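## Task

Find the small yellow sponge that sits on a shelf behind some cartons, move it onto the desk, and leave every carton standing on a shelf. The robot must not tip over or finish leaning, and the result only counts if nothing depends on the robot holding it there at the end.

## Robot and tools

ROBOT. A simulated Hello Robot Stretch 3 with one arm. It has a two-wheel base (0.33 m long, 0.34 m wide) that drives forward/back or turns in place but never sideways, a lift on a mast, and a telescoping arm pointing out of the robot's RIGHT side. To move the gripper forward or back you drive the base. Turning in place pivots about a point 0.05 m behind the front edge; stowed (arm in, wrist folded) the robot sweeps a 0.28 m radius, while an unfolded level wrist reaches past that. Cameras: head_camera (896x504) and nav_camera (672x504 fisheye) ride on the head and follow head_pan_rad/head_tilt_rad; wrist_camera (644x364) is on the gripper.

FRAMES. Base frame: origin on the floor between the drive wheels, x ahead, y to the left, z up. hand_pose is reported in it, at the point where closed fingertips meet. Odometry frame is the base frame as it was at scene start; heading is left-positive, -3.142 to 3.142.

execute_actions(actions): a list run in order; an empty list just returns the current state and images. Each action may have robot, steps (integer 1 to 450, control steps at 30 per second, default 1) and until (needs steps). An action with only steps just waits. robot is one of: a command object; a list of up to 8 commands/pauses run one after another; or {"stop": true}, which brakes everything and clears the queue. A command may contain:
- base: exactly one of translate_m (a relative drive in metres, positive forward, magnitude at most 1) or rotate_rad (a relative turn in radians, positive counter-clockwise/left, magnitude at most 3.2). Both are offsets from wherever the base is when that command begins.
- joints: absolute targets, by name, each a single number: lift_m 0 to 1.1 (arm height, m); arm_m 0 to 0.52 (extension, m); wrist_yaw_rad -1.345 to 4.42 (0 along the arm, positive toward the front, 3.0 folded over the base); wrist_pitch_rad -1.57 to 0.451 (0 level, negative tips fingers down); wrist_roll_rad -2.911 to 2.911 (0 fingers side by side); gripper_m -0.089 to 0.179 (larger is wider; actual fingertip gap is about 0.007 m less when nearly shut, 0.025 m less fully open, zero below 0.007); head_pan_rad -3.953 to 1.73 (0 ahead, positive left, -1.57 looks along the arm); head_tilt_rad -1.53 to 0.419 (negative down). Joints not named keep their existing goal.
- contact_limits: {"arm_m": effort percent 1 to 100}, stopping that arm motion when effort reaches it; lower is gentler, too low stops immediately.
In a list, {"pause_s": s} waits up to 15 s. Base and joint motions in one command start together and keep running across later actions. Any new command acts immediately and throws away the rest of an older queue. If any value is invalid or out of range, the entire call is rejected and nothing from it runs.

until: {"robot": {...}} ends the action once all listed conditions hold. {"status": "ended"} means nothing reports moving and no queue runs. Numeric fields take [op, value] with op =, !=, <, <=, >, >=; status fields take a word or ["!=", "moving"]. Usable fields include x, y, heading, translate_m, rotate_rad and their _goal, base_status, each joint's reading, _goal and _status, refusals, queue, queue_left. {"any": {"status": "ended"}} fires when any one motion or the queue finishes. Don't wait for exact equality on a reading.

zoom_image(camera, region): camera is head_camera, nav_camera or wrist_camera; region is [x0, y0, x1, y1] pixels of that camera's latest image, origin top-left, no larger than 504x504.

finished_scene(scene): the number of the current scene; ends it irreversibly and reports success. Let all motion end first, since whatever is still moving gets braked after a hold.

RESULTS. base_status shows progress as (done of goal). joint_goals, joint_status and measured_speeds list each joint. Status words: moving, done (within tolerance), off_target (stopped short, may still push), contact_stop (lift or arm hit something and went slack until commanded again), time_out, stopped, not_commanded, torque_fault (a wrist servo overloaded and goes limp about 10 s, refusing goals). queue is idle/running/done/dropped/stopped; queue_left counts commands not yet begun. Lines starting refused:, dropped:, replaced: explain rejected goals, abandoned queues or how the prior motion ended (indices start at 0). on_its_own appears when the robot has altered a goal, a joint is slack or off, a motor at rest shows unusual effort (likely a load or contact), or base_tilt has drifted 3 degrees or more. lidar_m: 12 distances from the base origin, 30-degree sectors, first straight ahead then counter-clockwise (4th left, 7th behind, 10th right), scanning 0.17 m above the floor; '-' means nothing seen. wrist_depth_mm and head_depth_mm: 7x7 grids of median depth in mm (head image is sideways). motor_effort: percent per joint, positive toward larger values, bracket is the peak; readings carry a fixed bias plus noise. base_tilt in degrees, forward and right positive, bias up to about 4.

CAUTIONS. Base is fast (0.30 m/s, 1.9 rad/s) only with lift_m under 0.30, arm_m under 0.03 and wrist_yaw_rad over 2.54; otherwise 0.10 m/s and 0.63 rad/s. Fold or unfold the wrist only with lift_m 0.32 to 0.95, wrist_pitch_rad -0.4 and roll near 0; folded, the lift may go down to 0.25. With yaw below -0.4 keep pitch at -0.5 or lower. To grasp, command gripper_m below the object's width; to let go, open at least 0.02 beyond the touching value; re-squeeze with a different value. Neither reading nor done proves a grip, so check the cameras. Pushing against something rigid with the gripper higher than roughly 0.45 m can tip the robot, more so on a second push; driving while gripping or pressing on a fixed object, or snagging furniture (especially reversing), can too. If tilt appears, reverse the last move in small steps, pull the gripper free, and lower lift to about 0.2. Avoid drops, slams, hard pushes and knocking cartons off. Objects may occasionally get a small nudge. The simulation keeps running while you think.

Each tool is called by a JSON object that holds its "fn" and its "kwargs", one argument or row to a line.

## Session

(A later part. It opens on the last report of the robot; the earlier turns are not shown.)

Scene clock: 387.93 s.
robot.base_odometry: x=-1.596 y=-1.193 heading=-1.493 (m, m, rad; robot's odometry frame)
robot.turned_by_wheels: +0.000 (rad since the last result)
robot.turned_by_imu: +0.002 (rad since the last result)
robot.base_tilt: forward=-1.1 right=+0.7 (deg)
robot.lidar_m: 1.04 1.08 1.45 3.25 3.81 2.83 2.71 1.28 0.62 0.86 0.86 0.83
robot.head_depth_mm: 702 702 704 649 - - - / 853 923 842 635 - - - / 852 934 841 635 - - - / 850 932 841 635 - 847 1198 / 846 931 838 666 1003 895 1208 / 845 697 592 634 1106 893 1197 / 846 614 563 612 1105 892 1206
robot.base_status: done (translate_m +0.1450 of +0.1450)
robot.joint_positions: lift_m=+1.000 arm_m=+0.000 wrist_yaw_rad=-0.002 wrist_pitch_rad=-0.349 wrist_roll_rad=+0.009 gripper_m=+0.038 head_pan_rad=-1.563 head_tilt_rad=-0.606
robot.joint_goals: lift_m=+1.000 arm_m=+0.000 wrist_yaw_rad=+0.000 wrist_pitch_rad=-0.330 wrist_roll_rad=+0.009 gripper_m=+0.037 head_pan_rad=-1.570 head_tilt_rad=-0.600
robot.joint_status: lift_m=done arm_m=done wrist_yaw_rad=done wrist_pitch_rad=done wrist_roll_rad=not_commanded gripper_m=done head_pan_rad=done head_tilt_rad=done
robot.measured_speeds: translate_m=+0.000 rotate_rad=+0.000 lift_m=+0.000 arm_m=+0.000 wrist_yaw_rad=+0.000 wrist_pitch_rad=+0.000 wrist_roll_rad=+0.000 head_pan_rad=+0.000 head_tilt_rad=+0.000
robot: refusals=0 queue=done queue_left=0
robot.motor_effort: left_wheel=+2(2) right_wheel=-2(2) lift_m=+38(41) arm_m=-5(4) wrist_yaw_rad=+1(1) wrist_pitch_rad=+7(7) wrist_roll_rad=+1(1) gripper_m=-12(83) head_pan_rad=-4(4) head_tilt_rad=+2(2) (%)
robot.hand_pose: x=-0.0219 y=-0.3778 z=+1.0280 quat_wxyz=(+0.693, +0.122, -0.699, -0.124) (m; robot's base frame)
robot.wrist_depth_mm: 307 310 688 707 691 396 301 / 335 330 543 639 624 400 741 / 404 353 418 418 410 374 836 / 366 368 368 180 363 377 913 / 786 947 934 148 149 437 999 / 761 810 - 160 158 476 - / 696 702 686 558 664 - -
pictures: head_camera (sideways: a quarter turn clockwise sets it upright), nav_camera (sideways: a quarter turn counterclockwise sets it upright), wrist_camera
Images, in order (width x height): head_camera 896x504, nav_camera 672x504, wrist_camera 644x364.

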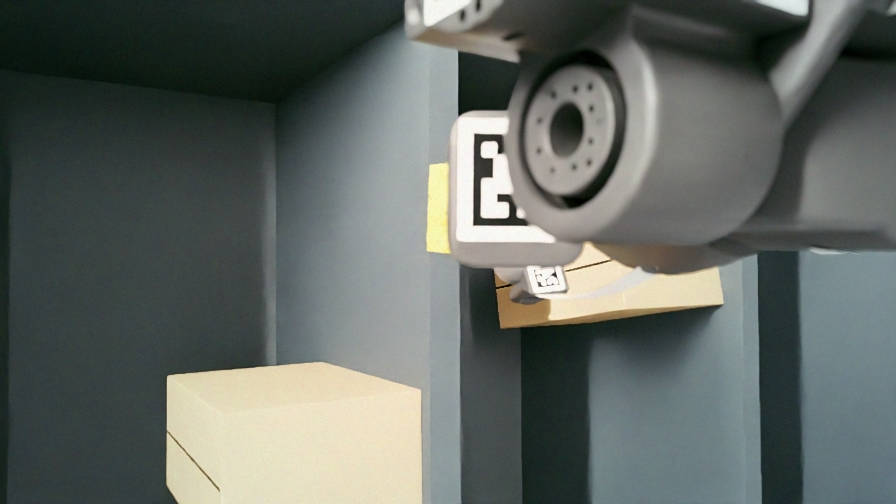

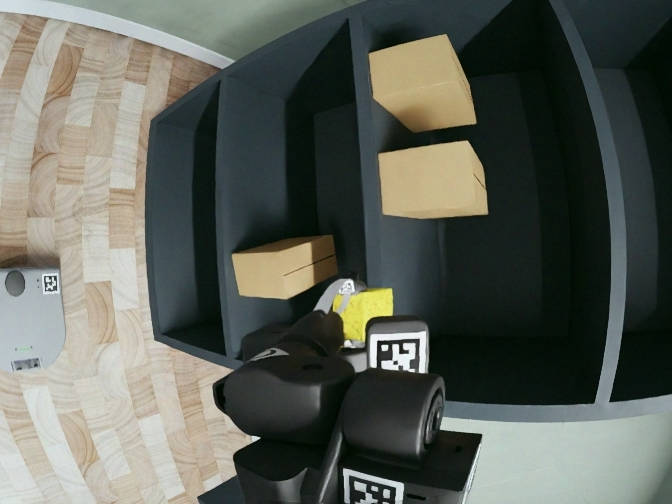

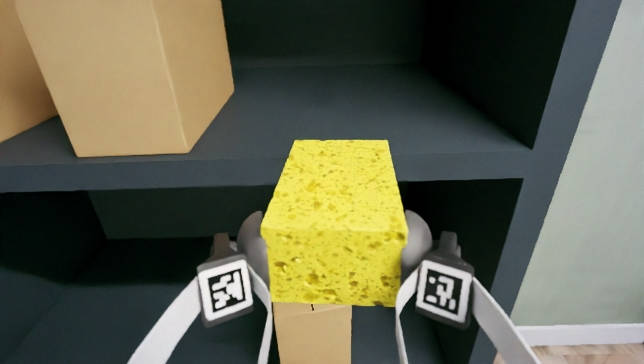

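{"fn": "execute_actions", "kwargs": {
  "actions": [
    {"robot":[{"base":{"rotate_rad":1.55},"joints":{"head_pan_rad":0,"head_tilt_rad":-0.45}},{"base":{"translate_m":1.0}}],"steps":450,"until":{"robot":{"status":"ended"}}}
  ]
}}

Scene clock: 411.13 s.
robot.base_odometry: x=-0.597 y=-1.136 heading=+0.057 (m, m, rad; robot's odometry frame)
robot.turned_by_wheels: +1.550 (rad since the last result)
robot.turned_by_imu: +1.536 (rad since the last result)
robot.base_tilt: forward=-1.1 right=+0.6 (deg)
robot.lidar_m: 2.27 2.55 2.88 2.74 2.58 1.96 1.59 1.49 1.06 1.01 1.04 1.34
robot.head_depth_mm: 2366 2513 2691 2717 2303 1757 1413 / 2349 2526 2713 2911 2291 1759 1419 / 2341 2517 2696 2877 2270 1753 1423 / 2356 2512 2634 2902 2287 1749 1419 / 2321 2486 2590 2854 2265 1745 1415 / 2317 2477 2592 2820 2288 1743 1417 / 2297 2477 2574 2829 2292 1750 1415
robot.base_status: done (translate_m +1.0000 of +1.0000)
robot.joint_positions: lift_m=+1.000 arm_m=+0.000 wrist_yaw_rad=-0.002 wrist_pitch_rad=-0.349 wrist_roll_rad=+0.009 gripper_m=+0.038 head_pan_rad=-0.007 head_tilt_rad=-0.458
robot.joint_goals: lift_m=+1.000 arm_m=+0.000 wrist_yaw_rad=+0.000 wrist_pitch_rad=-0.330 wrist_roll_rad=+0.009 gripper_m=+0.037 head_pan_rad=+0.000 head_tilt_rad=-0.450
robot.joint_status: lift_m=done arm_m=done wrist_yaw_rad=done wrist_pitch_rad=done wrist_roll_rad=not_commanded gripper_m=done head_pan_rad=done head_tilt_rad=done
robot.measured_speeds: translate_m=+0.000 rotate_rad=+0.000 lift_m=+0.000 arm_m=+0.000 wrist_yaw_rad=+0.000 wrist_pitch_rad=+0.000 wrist_roll_rad=+0.000 head_pan_rad=+0.000 head_tilt_rad=+0.000
robot: refusals=0 queue=done queue_left=0
robot.motor_effort: left_wheel=-2(8) right_wheel=+2(8) lift_m=+38(38) arm_m=-4(4) wrist_yaw_rad=+1(2) wrist_pitch_rad=+7(7) wrist_roll_rad=+1(1) gripper_m=-12(12) head_pan_rad=+5(57) head_tilt_rad=+2(12) (%)
robot.hand_pose: x=-0.0219 y=-0.3778 z=+1.0280 quat_wxyz=(+0.693, +0.122, -0.699, -0.124) (m; robot's base frame)
robot.wrist_depth_mm: 694 690 699 697 697 706 708 / 738 742 753 749 752 749 747 / 793 798 809 794 816 824 821 / 861 878 872 180 869 898 901 / 950 953 932 148 149 975 970 / - - - 160 158 - - / - - - - - - -
pictures: head_camera (sideways: a quarter turn clockwise sets it upright), nav_camera (sideways: a quarter turn counterclockwise sets it upright), wrist_camera
Images, in order (width x height): head_camera 896x504, nav_camera 672x504, wrist_camera 644x364.

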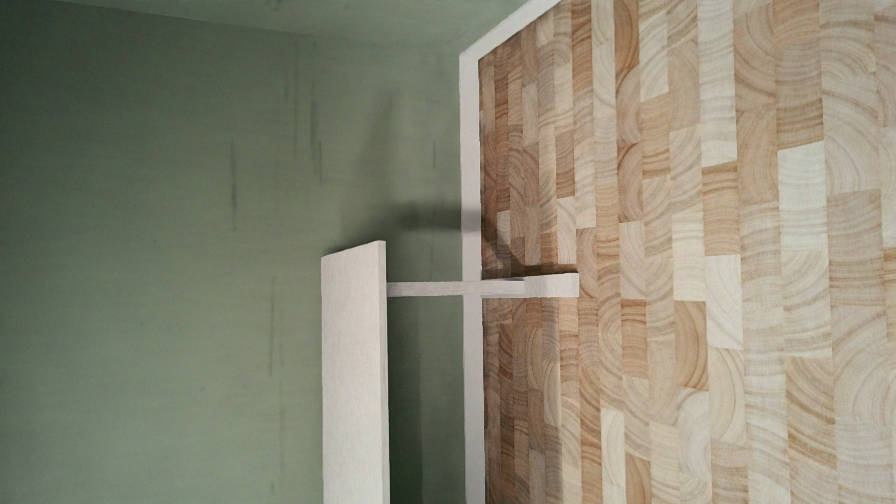

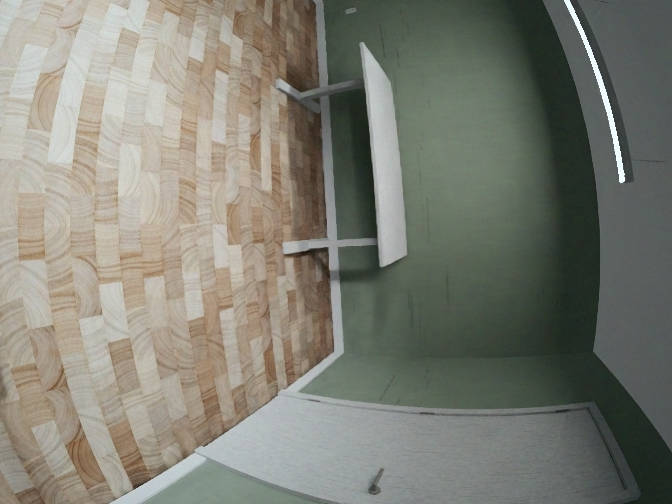

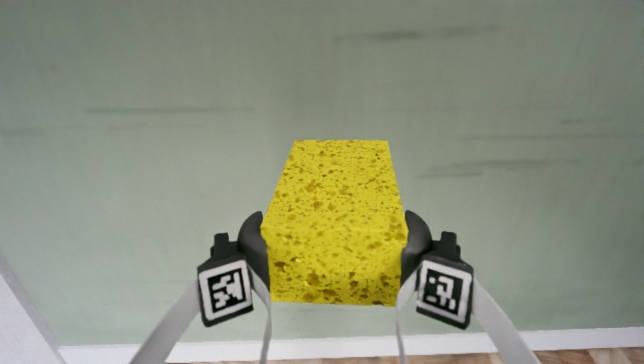

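{"fn": "execute_actions", "kwargs": {
  "actions": [
    {"robot":[{"base":{"rotate_rad":0.35}},{"base":{"translate_m":1.0}},{"base":{"rotate_rad":1.3},"joints":{"head_pan_rad":-1.57,"head_tilt_rad":-0.7}}],"steps":450,"until":{"robot":{"status":"ended"}}}
  ]
}}

Scene clock: 441.77 s.
robot.base_odometry: x=+0.321 y=-0.741 heading=+1.697 (m, m, rad; robot's odometry frame)
robot.turned_by_wheels: +1.641 (rad since the last result)
robot.turned_by_imu: +1.625 (rad since the last result)
robot.base_tilt: forward=-0.2 right=+0.0 (deg)
robot.lidar_m: 2.43 2.56 2.67 2.52 1.80 1.36 1.29 1.37 1.34 1.34 1.58 2.49
robot.head_depth_mm: 1490 1645 1365 - - - - / 1499 1635 1291 1534 - - - / 1503 1634 1291 - - - - / 1512 1655 1292 - - 1426 1215 / 1515 1656 1291 2090 1726 1426 1224 / 1525 1672 1291 2087 1722 1429 1220 / 1533 1669 1288 2080 1717 1429 1226
robot.base_status: moving (rotate_rad +1.2906 of +1.3000)
robot.joint_positions: lift_m=+1.000 arm_m=+0.000 wrist_yaw_rad=-0.002 wrist_pitch_rad=-0.349 wrist_roll_rad=+0.009 gripper_m=+0.038 head_pan_rad=-1.563 head_tilt_rad=-0.691
robot.joint_goals: lift_m=+1.000 arm_m=+0.000 wrist_yaw_rad=+0.000 wrist_pitch_rad=-0.330 wrist_roll_rad=+0.009 gripper_m=+0.037 head_pan_rad=-1.570 head_tilt_rad=-0.700
robot.joint_status: lift_m=done arm_m=done wrist_yaw_rad=done wrist_pitch_rad=done wrist_roll_rad=not_commanded gripper_m=done head_pan_rad=done head_tilt_rad=done
robot.measured_speeds: translate_m=+0.000 rotate_rad=+0.148 lift_m=+0.000 arm_m=+0.000 wrist_yaw_rad=+0.000 wrist_pitch_rad=+0.000 wrist_roll_rad=+0.000 head_pan_rad=+0.000 head_tilt_rad=+0.000
robot: refusals=0 queue=running queue_left=0
robot.motor_effort: left_wheel=-2(8) right_wheel=+2(7) lift_m=+38(38) arm_m=-4(4) wrist_yaw_rad=+2(1) wrist_pitch_rad=+7(7) wrist_roll_rad=+1(1) gripper_m=-12(12) head_pan_rad=-5(56) head_tilt_rad=-2(13) (%)
robot.hand_pose: x=-0.0219 y=-0.3778 z=+1.0280 quat_wxyz=(+0.693, +0.122, -0.699, -0.124) (m; robot's base frame)
robot.wrist_depth_mm: - - - - - - - / - - - - - - - / - - - - - - - / 931 929 917 180 838 914 - / - - - 149 148 - - / - - - 160 159 - - / - - - - - - -
pictures: head_camera (sideways: a quarter turn clockwise sets it upright), nav_camera (sideways: a quarter turn counterclockwise sets it upright), wrist_camera
Images, in order (width x height): head_camera 896x504, nav_camera 672x504, wrist_camera 644x364.

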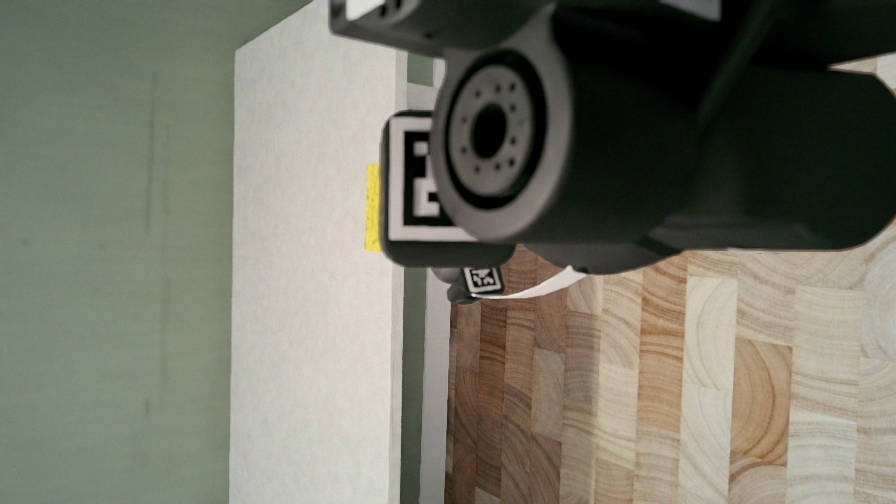

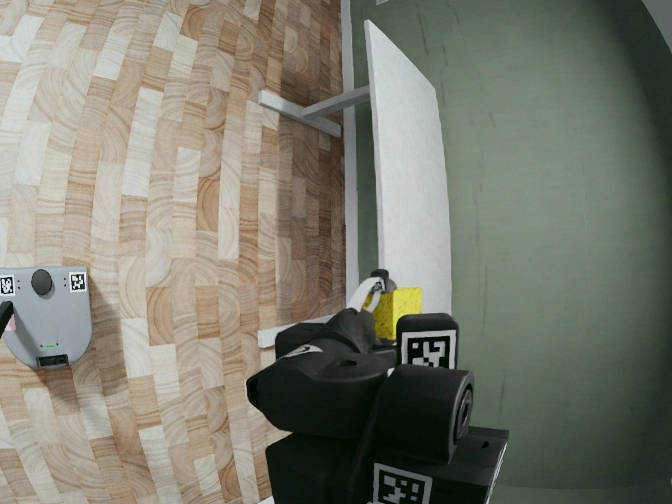

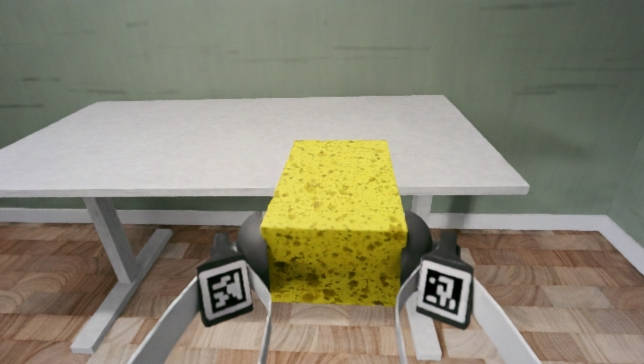

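{"fn": "execute_actions", "kwargs": {
  "actions": [
    {"robot":[{"base":{"rotate_rad":-0.6}},{"base":{"translate_m":0.5}},{"base":{"rotate_rad":0.6}},{"joints":{"arm_m":0.45}}],"steps":450,"until":{"robot":{"status":"ended"}}}
  ]
}}

Scene clock: 468.47 s.
robot.base_odometry: x=+0.545 y=-0.294 heading=+1.706 (m, m, rad; robot's odometry frame)
robot.turned_by_wheels: +0.009 (rad since the last result)
robot.turned_by_imu: +0.013 (rad since the last result)
robot.base_tilt: forward=-1.0 right=+0.6 (deg)
robot.lidar_m: 2.00 2.12 3.00 2.82 2.36 1.79 1.73 1.81 1.26 1.50 1.13 2.06
robot.head_depth_mm: 1242 - 1234 961 1672 1436 1224 / 1250 1421 1290 957 1715 1434 1225 / 1241 - 1290 955 1723 1429 1229 / 1269 1426 1292 958 1727 1425 1219 / 1286 1432 1286 956 1723 1430 1217 / 1293 1437 1285 955 1722 1431 1224 / 1301 1444 1281 952 1564 1386 1218
robot.base_status: done (rotate_rad +0.5999 of +0.6000)
robot.joint_positions: lift_m=+1.000 arm_m=+0.450 wrist_yaw_rad=-0.002 wrist_pitch_rad=-0.349 wrist_roll_rad=+0.009 gripper_m=+0.038 head_pan_rad=-1.563 head_tilt_rad=-0.691
robot.joint_goals: lift_m=+1.000 arm_m=+0.450 wrist_yaw_rad=+0.000 wrist_pitch_rad=-0.330 wrist_roll_rad=+0.009 gripper_m=+0.037 head_pan_rad=-1.570 head_tilt_rad=-0.700
robot.joint_status: lift_m=done arm_m=done wrist_yaw_rad=done wrist_pitch_rad=done wrist_roll_rad=not_commanded gripper_m=done head_pan_rad=done head_tilt_rad=done
robot.measured_speeds: translate_m=+0.000 rotate_rad=+0.000 lift_m=+0.000 arm_m=+0.000 wrist_yaw_rad=+0.000 wrist_pitch_rad=+0.000 wrist_roll_rad=+0.000 head_pan_rad=+0.000 head_tilt_rad=+0.000
robot: refusals=0 queue=done queue_left=0
robot.motor_effort: left_wheel=-2(9) right_wheel=+3(7) lift_m=+37(37) arm_m=+4(5) wrist_yaw_rad=+1(1) wrist_pitch_rad=+7(7) wrist_roll_rad=+1(1) gripper_m=-12(12) head_pan_rad=-4(5) head_tilt_rad=-3(2) (%)
robot.hand_pose: x=-0.0219 y=-0.8272 z=+1.0280 quat_wxyz=(+0.693, +0.122, -0.699, -0.124) (m; robot's base frame)
robot.wrist_depth_mm: 785 763 752 738 722 710 708 / 848 827 809 792 787 764 753 / 906 884 872 828 835 823 818 / - 871 861 180 783 819 800 / 706 690 686 148 149 653 644 / 577 565 - 160 158 545 536 / 486 479 470 474 467 458 463
pictures: head_camera (sideways: a quarter turn clockwise sets it upright), nav_camera (sideways: a quarter turn counterclockwise sets it upright), wrist_camera
Images, in order (width x height): head_camera 896x504, nav_camera 672x504, wrist_camera 644x364.

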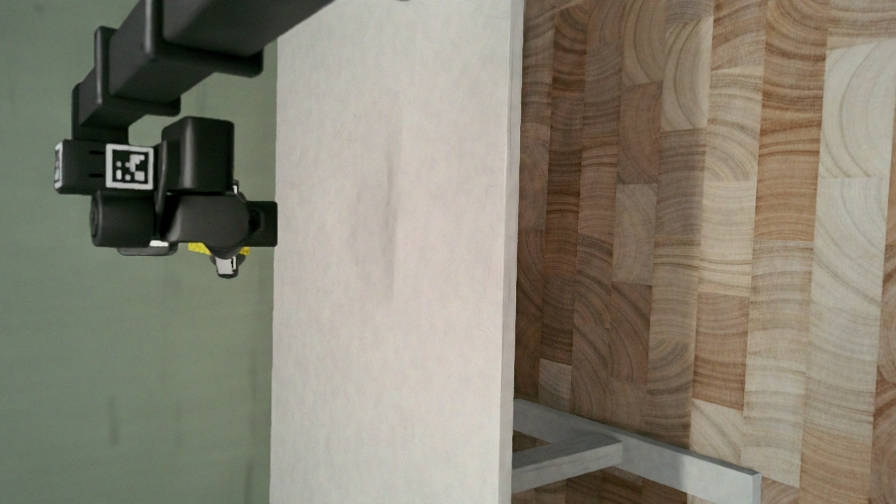

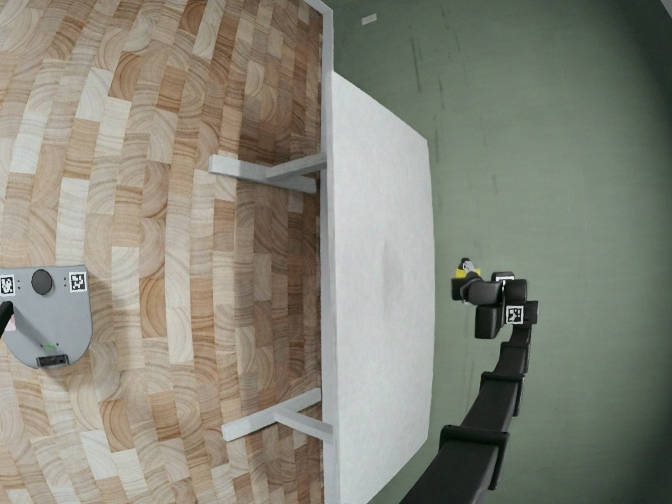

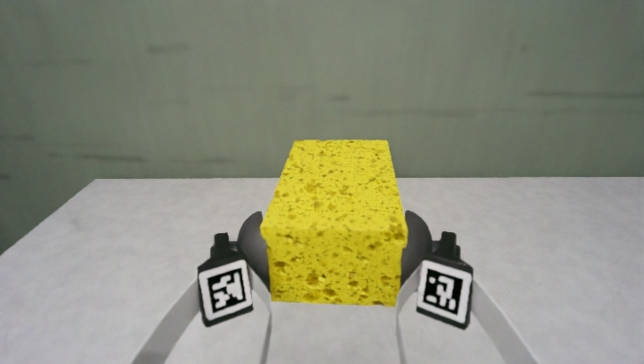

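{"fn": "execute_actions", "kwargs": {
  "actions": [
    {"robot":{"joints":{"arm_m":0.5,"lift_m":0.735}},"steps":450,"until":{"robot":{"status":"ended"}}}
  ]
}}

Scene clock: 475.80 s.
robot.base_odometry: x=+0.545 y=-0.294 heading=+1.706 (m, m, rad; robot's odometry frame)
robot.turned_by_wheels: +0.000 (rad since the last result)
robot.turned_by_imu: +0.001 (rad since the last result)
robot.base_tilt: forward=-1.0 right=+0.6 (deg)
robot.lidar_m: 2.01 2.11 3.02 2.81 2.36 1.79 1.73 1.81 1.26 1.50 1.13 2.05
robot.head_depth_mm: 1256 1401 1291 959 1694 1484 - / 1260 1397 1296 996 - 1425 1198 / 1275 1405 1358 892 1717 1429 1219 / 1278 1415 1323 919 1715 1430 1222 / 1285 1429 1285 954 1729 1439 1225 / 1294 1436 1286 956 1726 1424 1223 / 1303 1450 1281 952 1561 1392 1224
robot.base_status: done (rotate_rad +0.5999 of +0.6000)
robot.joint_positions: lift_m=+0.735 arm_m=+0.500 wrist_yaw_rad=-0.002 wrist_pitch_rad=-0.349 wrist_roll_rad=+0.009 gripper_m=+0.038 head_pan_rad=-1.563 head_tilt_rad=-0.691
robot.joint_goals: lift_m=+0.735 arm_m=+0.500 wrist_yaw_rad=+0.000 wrist_pitch_rad=-0.330 wrist_roll_rad=+0.009 gripper_m=+0.037 head_pan_rad=-1.570 head_tilt_rad=-0.700
robot.joint_status: lift_m=done arm_m=done wrist_yaw_rad=done wrist_pitch_rad=done wrist_roll_rad=not_commanded gripper_m=done head_pan_rad=done head_tilt_rad=done
robot.measured_speeds: translate_m=+0.000 rotate_rad=+0.000 lift_m=+0.000 arm_m=+0.000 wrist_yaw_rad=+0.000 wrist_pitch_rad=+0.000 wrist_roll_rad=+0.000 head_pan_rad=+0.000 head_tilt_rad=+0.000
robot: refusals=0 queue=done queue_left=0
robot.motor_effort: left_wheel=-2(2) right_wheel=+3(3) lift_m=+19(39) arm_m=+4(4) wrist_yaw_rad=+0(1) wrist_pitch_rad=+7(7) wrist_roll_rad=+1(1) gripper_m=-12(12) head_pan_rad=-4(6) head_tilt_rad=-3(2) (%)
robot.hand_pose: x=-0.0219 y=-0.8772 z=+0.7638 quat_wxyz=(+0.693, +0.122, -0.699, -0.124) (m; robot's base frame)
robot.wrist_depth_mm: 740 719 706 704 681 670 660 / 765 745 683 668 646 623 607 / 459 447 436 429 423 412 404 / 333 328 321 181 295 306 302 / 260 258 256 148 149 246 243 / 214 212 - 160 158 204 200 / 182 182 177 178 175 174 172
pictures: head_camera (sideways: a quarter turn clockwise sets it upright), nav_camera (sideways: a quarter turn counterclockwise sets it upright), wrist_camera
Images, in order (width x height): head_camera 896x504, nav_camera 672x504, wrist_camera 644x364.

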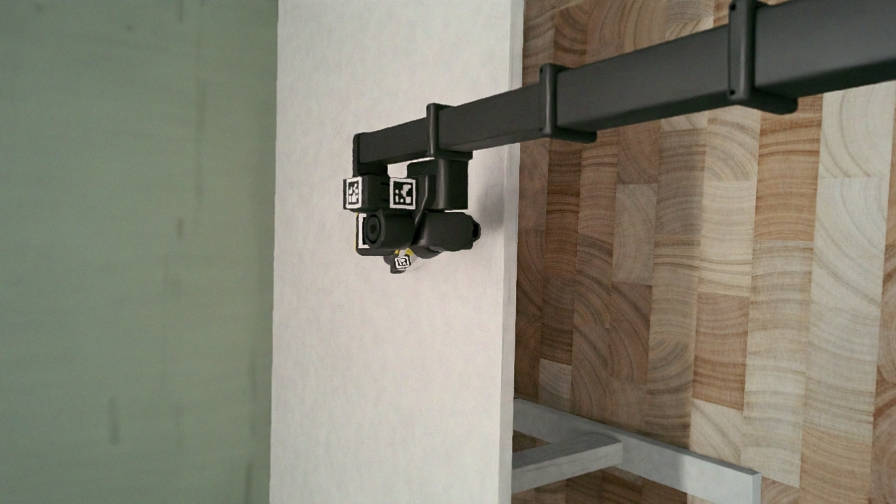

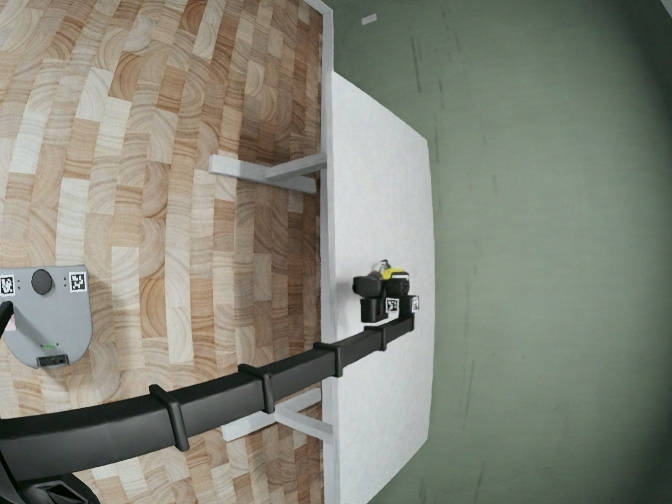

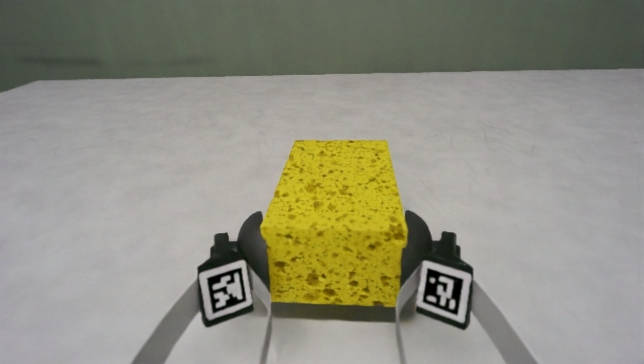

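{"fn": "execute_actions", "kwargs": {
  "actions": [
    {"robot":[{"joints":{"lift_m":0.722}},{"joints":{"gripper_m":0.12}},{"pause_s":0.3},{"joints":{"lift_m":0.79}},{"joints":{"arm_m":0.05}}],"steps":450,"until":{"robot":{"status":"ended"}}}
  ]
}}

Scene clock: 490.43 s.
robot.base_odometry: x=+0.545 y=-0.294 heading=+1.706 (m, m, rad; robot's odometry frame)
robot.turned_by_wheels: +0.000 (rad since the last result)
robot.turned_by_imu: +0.002 (rad since the last result)
robot.base_tilt: forward=-1.1 right=+0.7 (deg)
robot.lidar_m: 2.01 2.11 3.01 2.81 2.36 1.79 1.73 1.81 1.26 1.50 1.14 2.05
robot.head_depth_mm: 1264 1394 1293 960 1678 1486 - / 1272 1410 1297 961 1719 1493 - / 1275 1411 1288 959 1717 - - / 1280 1422 1291 957 1717 1444 1223 / 1283 1433 1294 956 1719 1427 1222 / 1289 1435 1285 954 1711 1420 1220 / 1301 1452 1289 955 1570 1396 1223
robot.base_status: done (rotate_rad +0.5999 of +0.6000)
robot.joint_positions: lift_m=+0.790 arm_m=+0.050 wrist_yaw_rad=-0.002 wrist_pitch_rad=-0.349 wrist_roll_rad=+0.009 gripper_m=+0.120 head_pan_rad=-1.563 head_tilt_rad=-0.691
robot.joint_goals: lift_m=+0.790 arm_m=+0.050 wrist_yaw_rad=+0.000 wrist_pitch_rad=-0.330 wrist_roll_rad=+0.009 gripper_m=+0.120 head_pan_rad=-1.570 head_tilt_rad=-0.700
robot.joint_status: lift_m=done arm_m=done wrist_yaw_rad=done wrist_pitch_rad=done wrist_roll_rad=not_commanded gripper_m=done head_pan_rad=done head_tilt_rad=done
robot.measured_speeds: translate_m=+0.000 rotate_rad=+0.000 lift_m=+0.000 arm_m=+0.000 wrist_yaw_rad=+0.000 wrist_pitch_rad=+0.000 wrist_roll_rad=+0.000 head_pan_rad=+0.000 head_tilt_rad=+0.000
robot: refusals=0 queue=done queue_left=0
robot.motor_effort: left_wheel=-2(2) right_wheel=+3(3) lift_m=+38(40) arm_m=-4(3) wrist_yaw_rad=+1(2) wrist_pitch_rad=+7(7) wrist_roll_rad=+1(1) gripper_m=+1(81) head_pan_rad=-4(4) head_tilt_rad=-3(3) (%)
robot.hand_pose: x=-0.0219 y=-0.4278 z=+0.8180 quat_wxyz=(+0.693, +0.122, -0.699, -0.124) (m; robot's base frame)
robot.wrist_depth_mm: - - - - - - - / - 971 931 906 868 857 819 / 623 611 590 574 575 553 542 / 510 496 484 479 473 457 454 / - - - - - - - / - - - - - - - / - - - - - - -
pictures: head_camera (sideways: a quarter turn clockwise sets it upright), nav_camera (sideways: a quarter turn counterclockwise sets it upright), wrist_camera
Images, in order (width x height): head_camera 896x504, nav_camera 672x504, wrist_camera 644x364.

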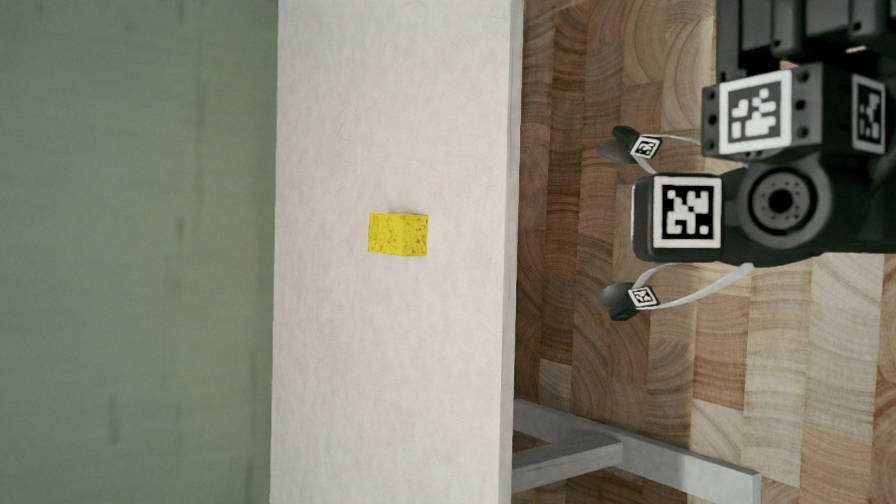

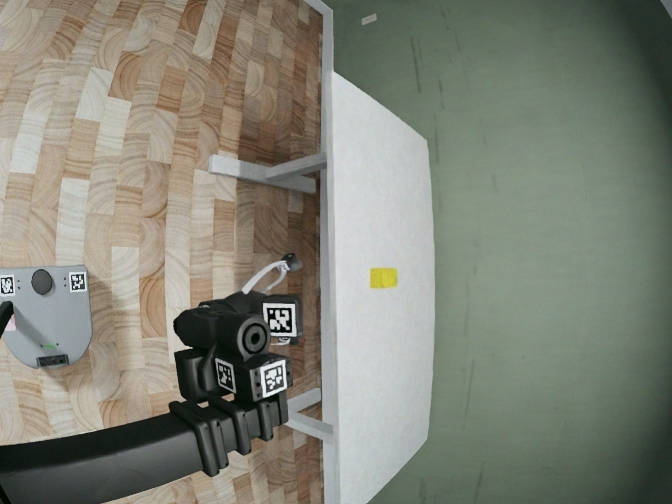

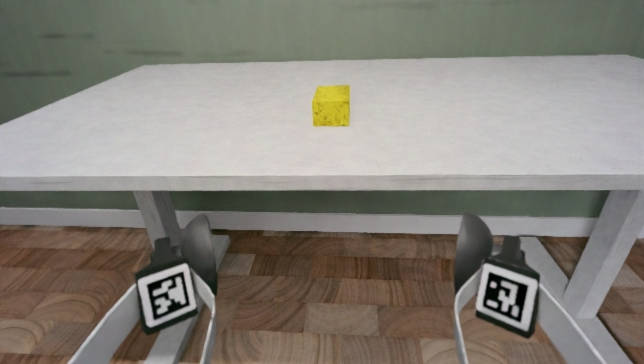

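{"fn": "finished_scene", "kwargs": {
  "scene": 2
}}

The scene is finished: the task was done.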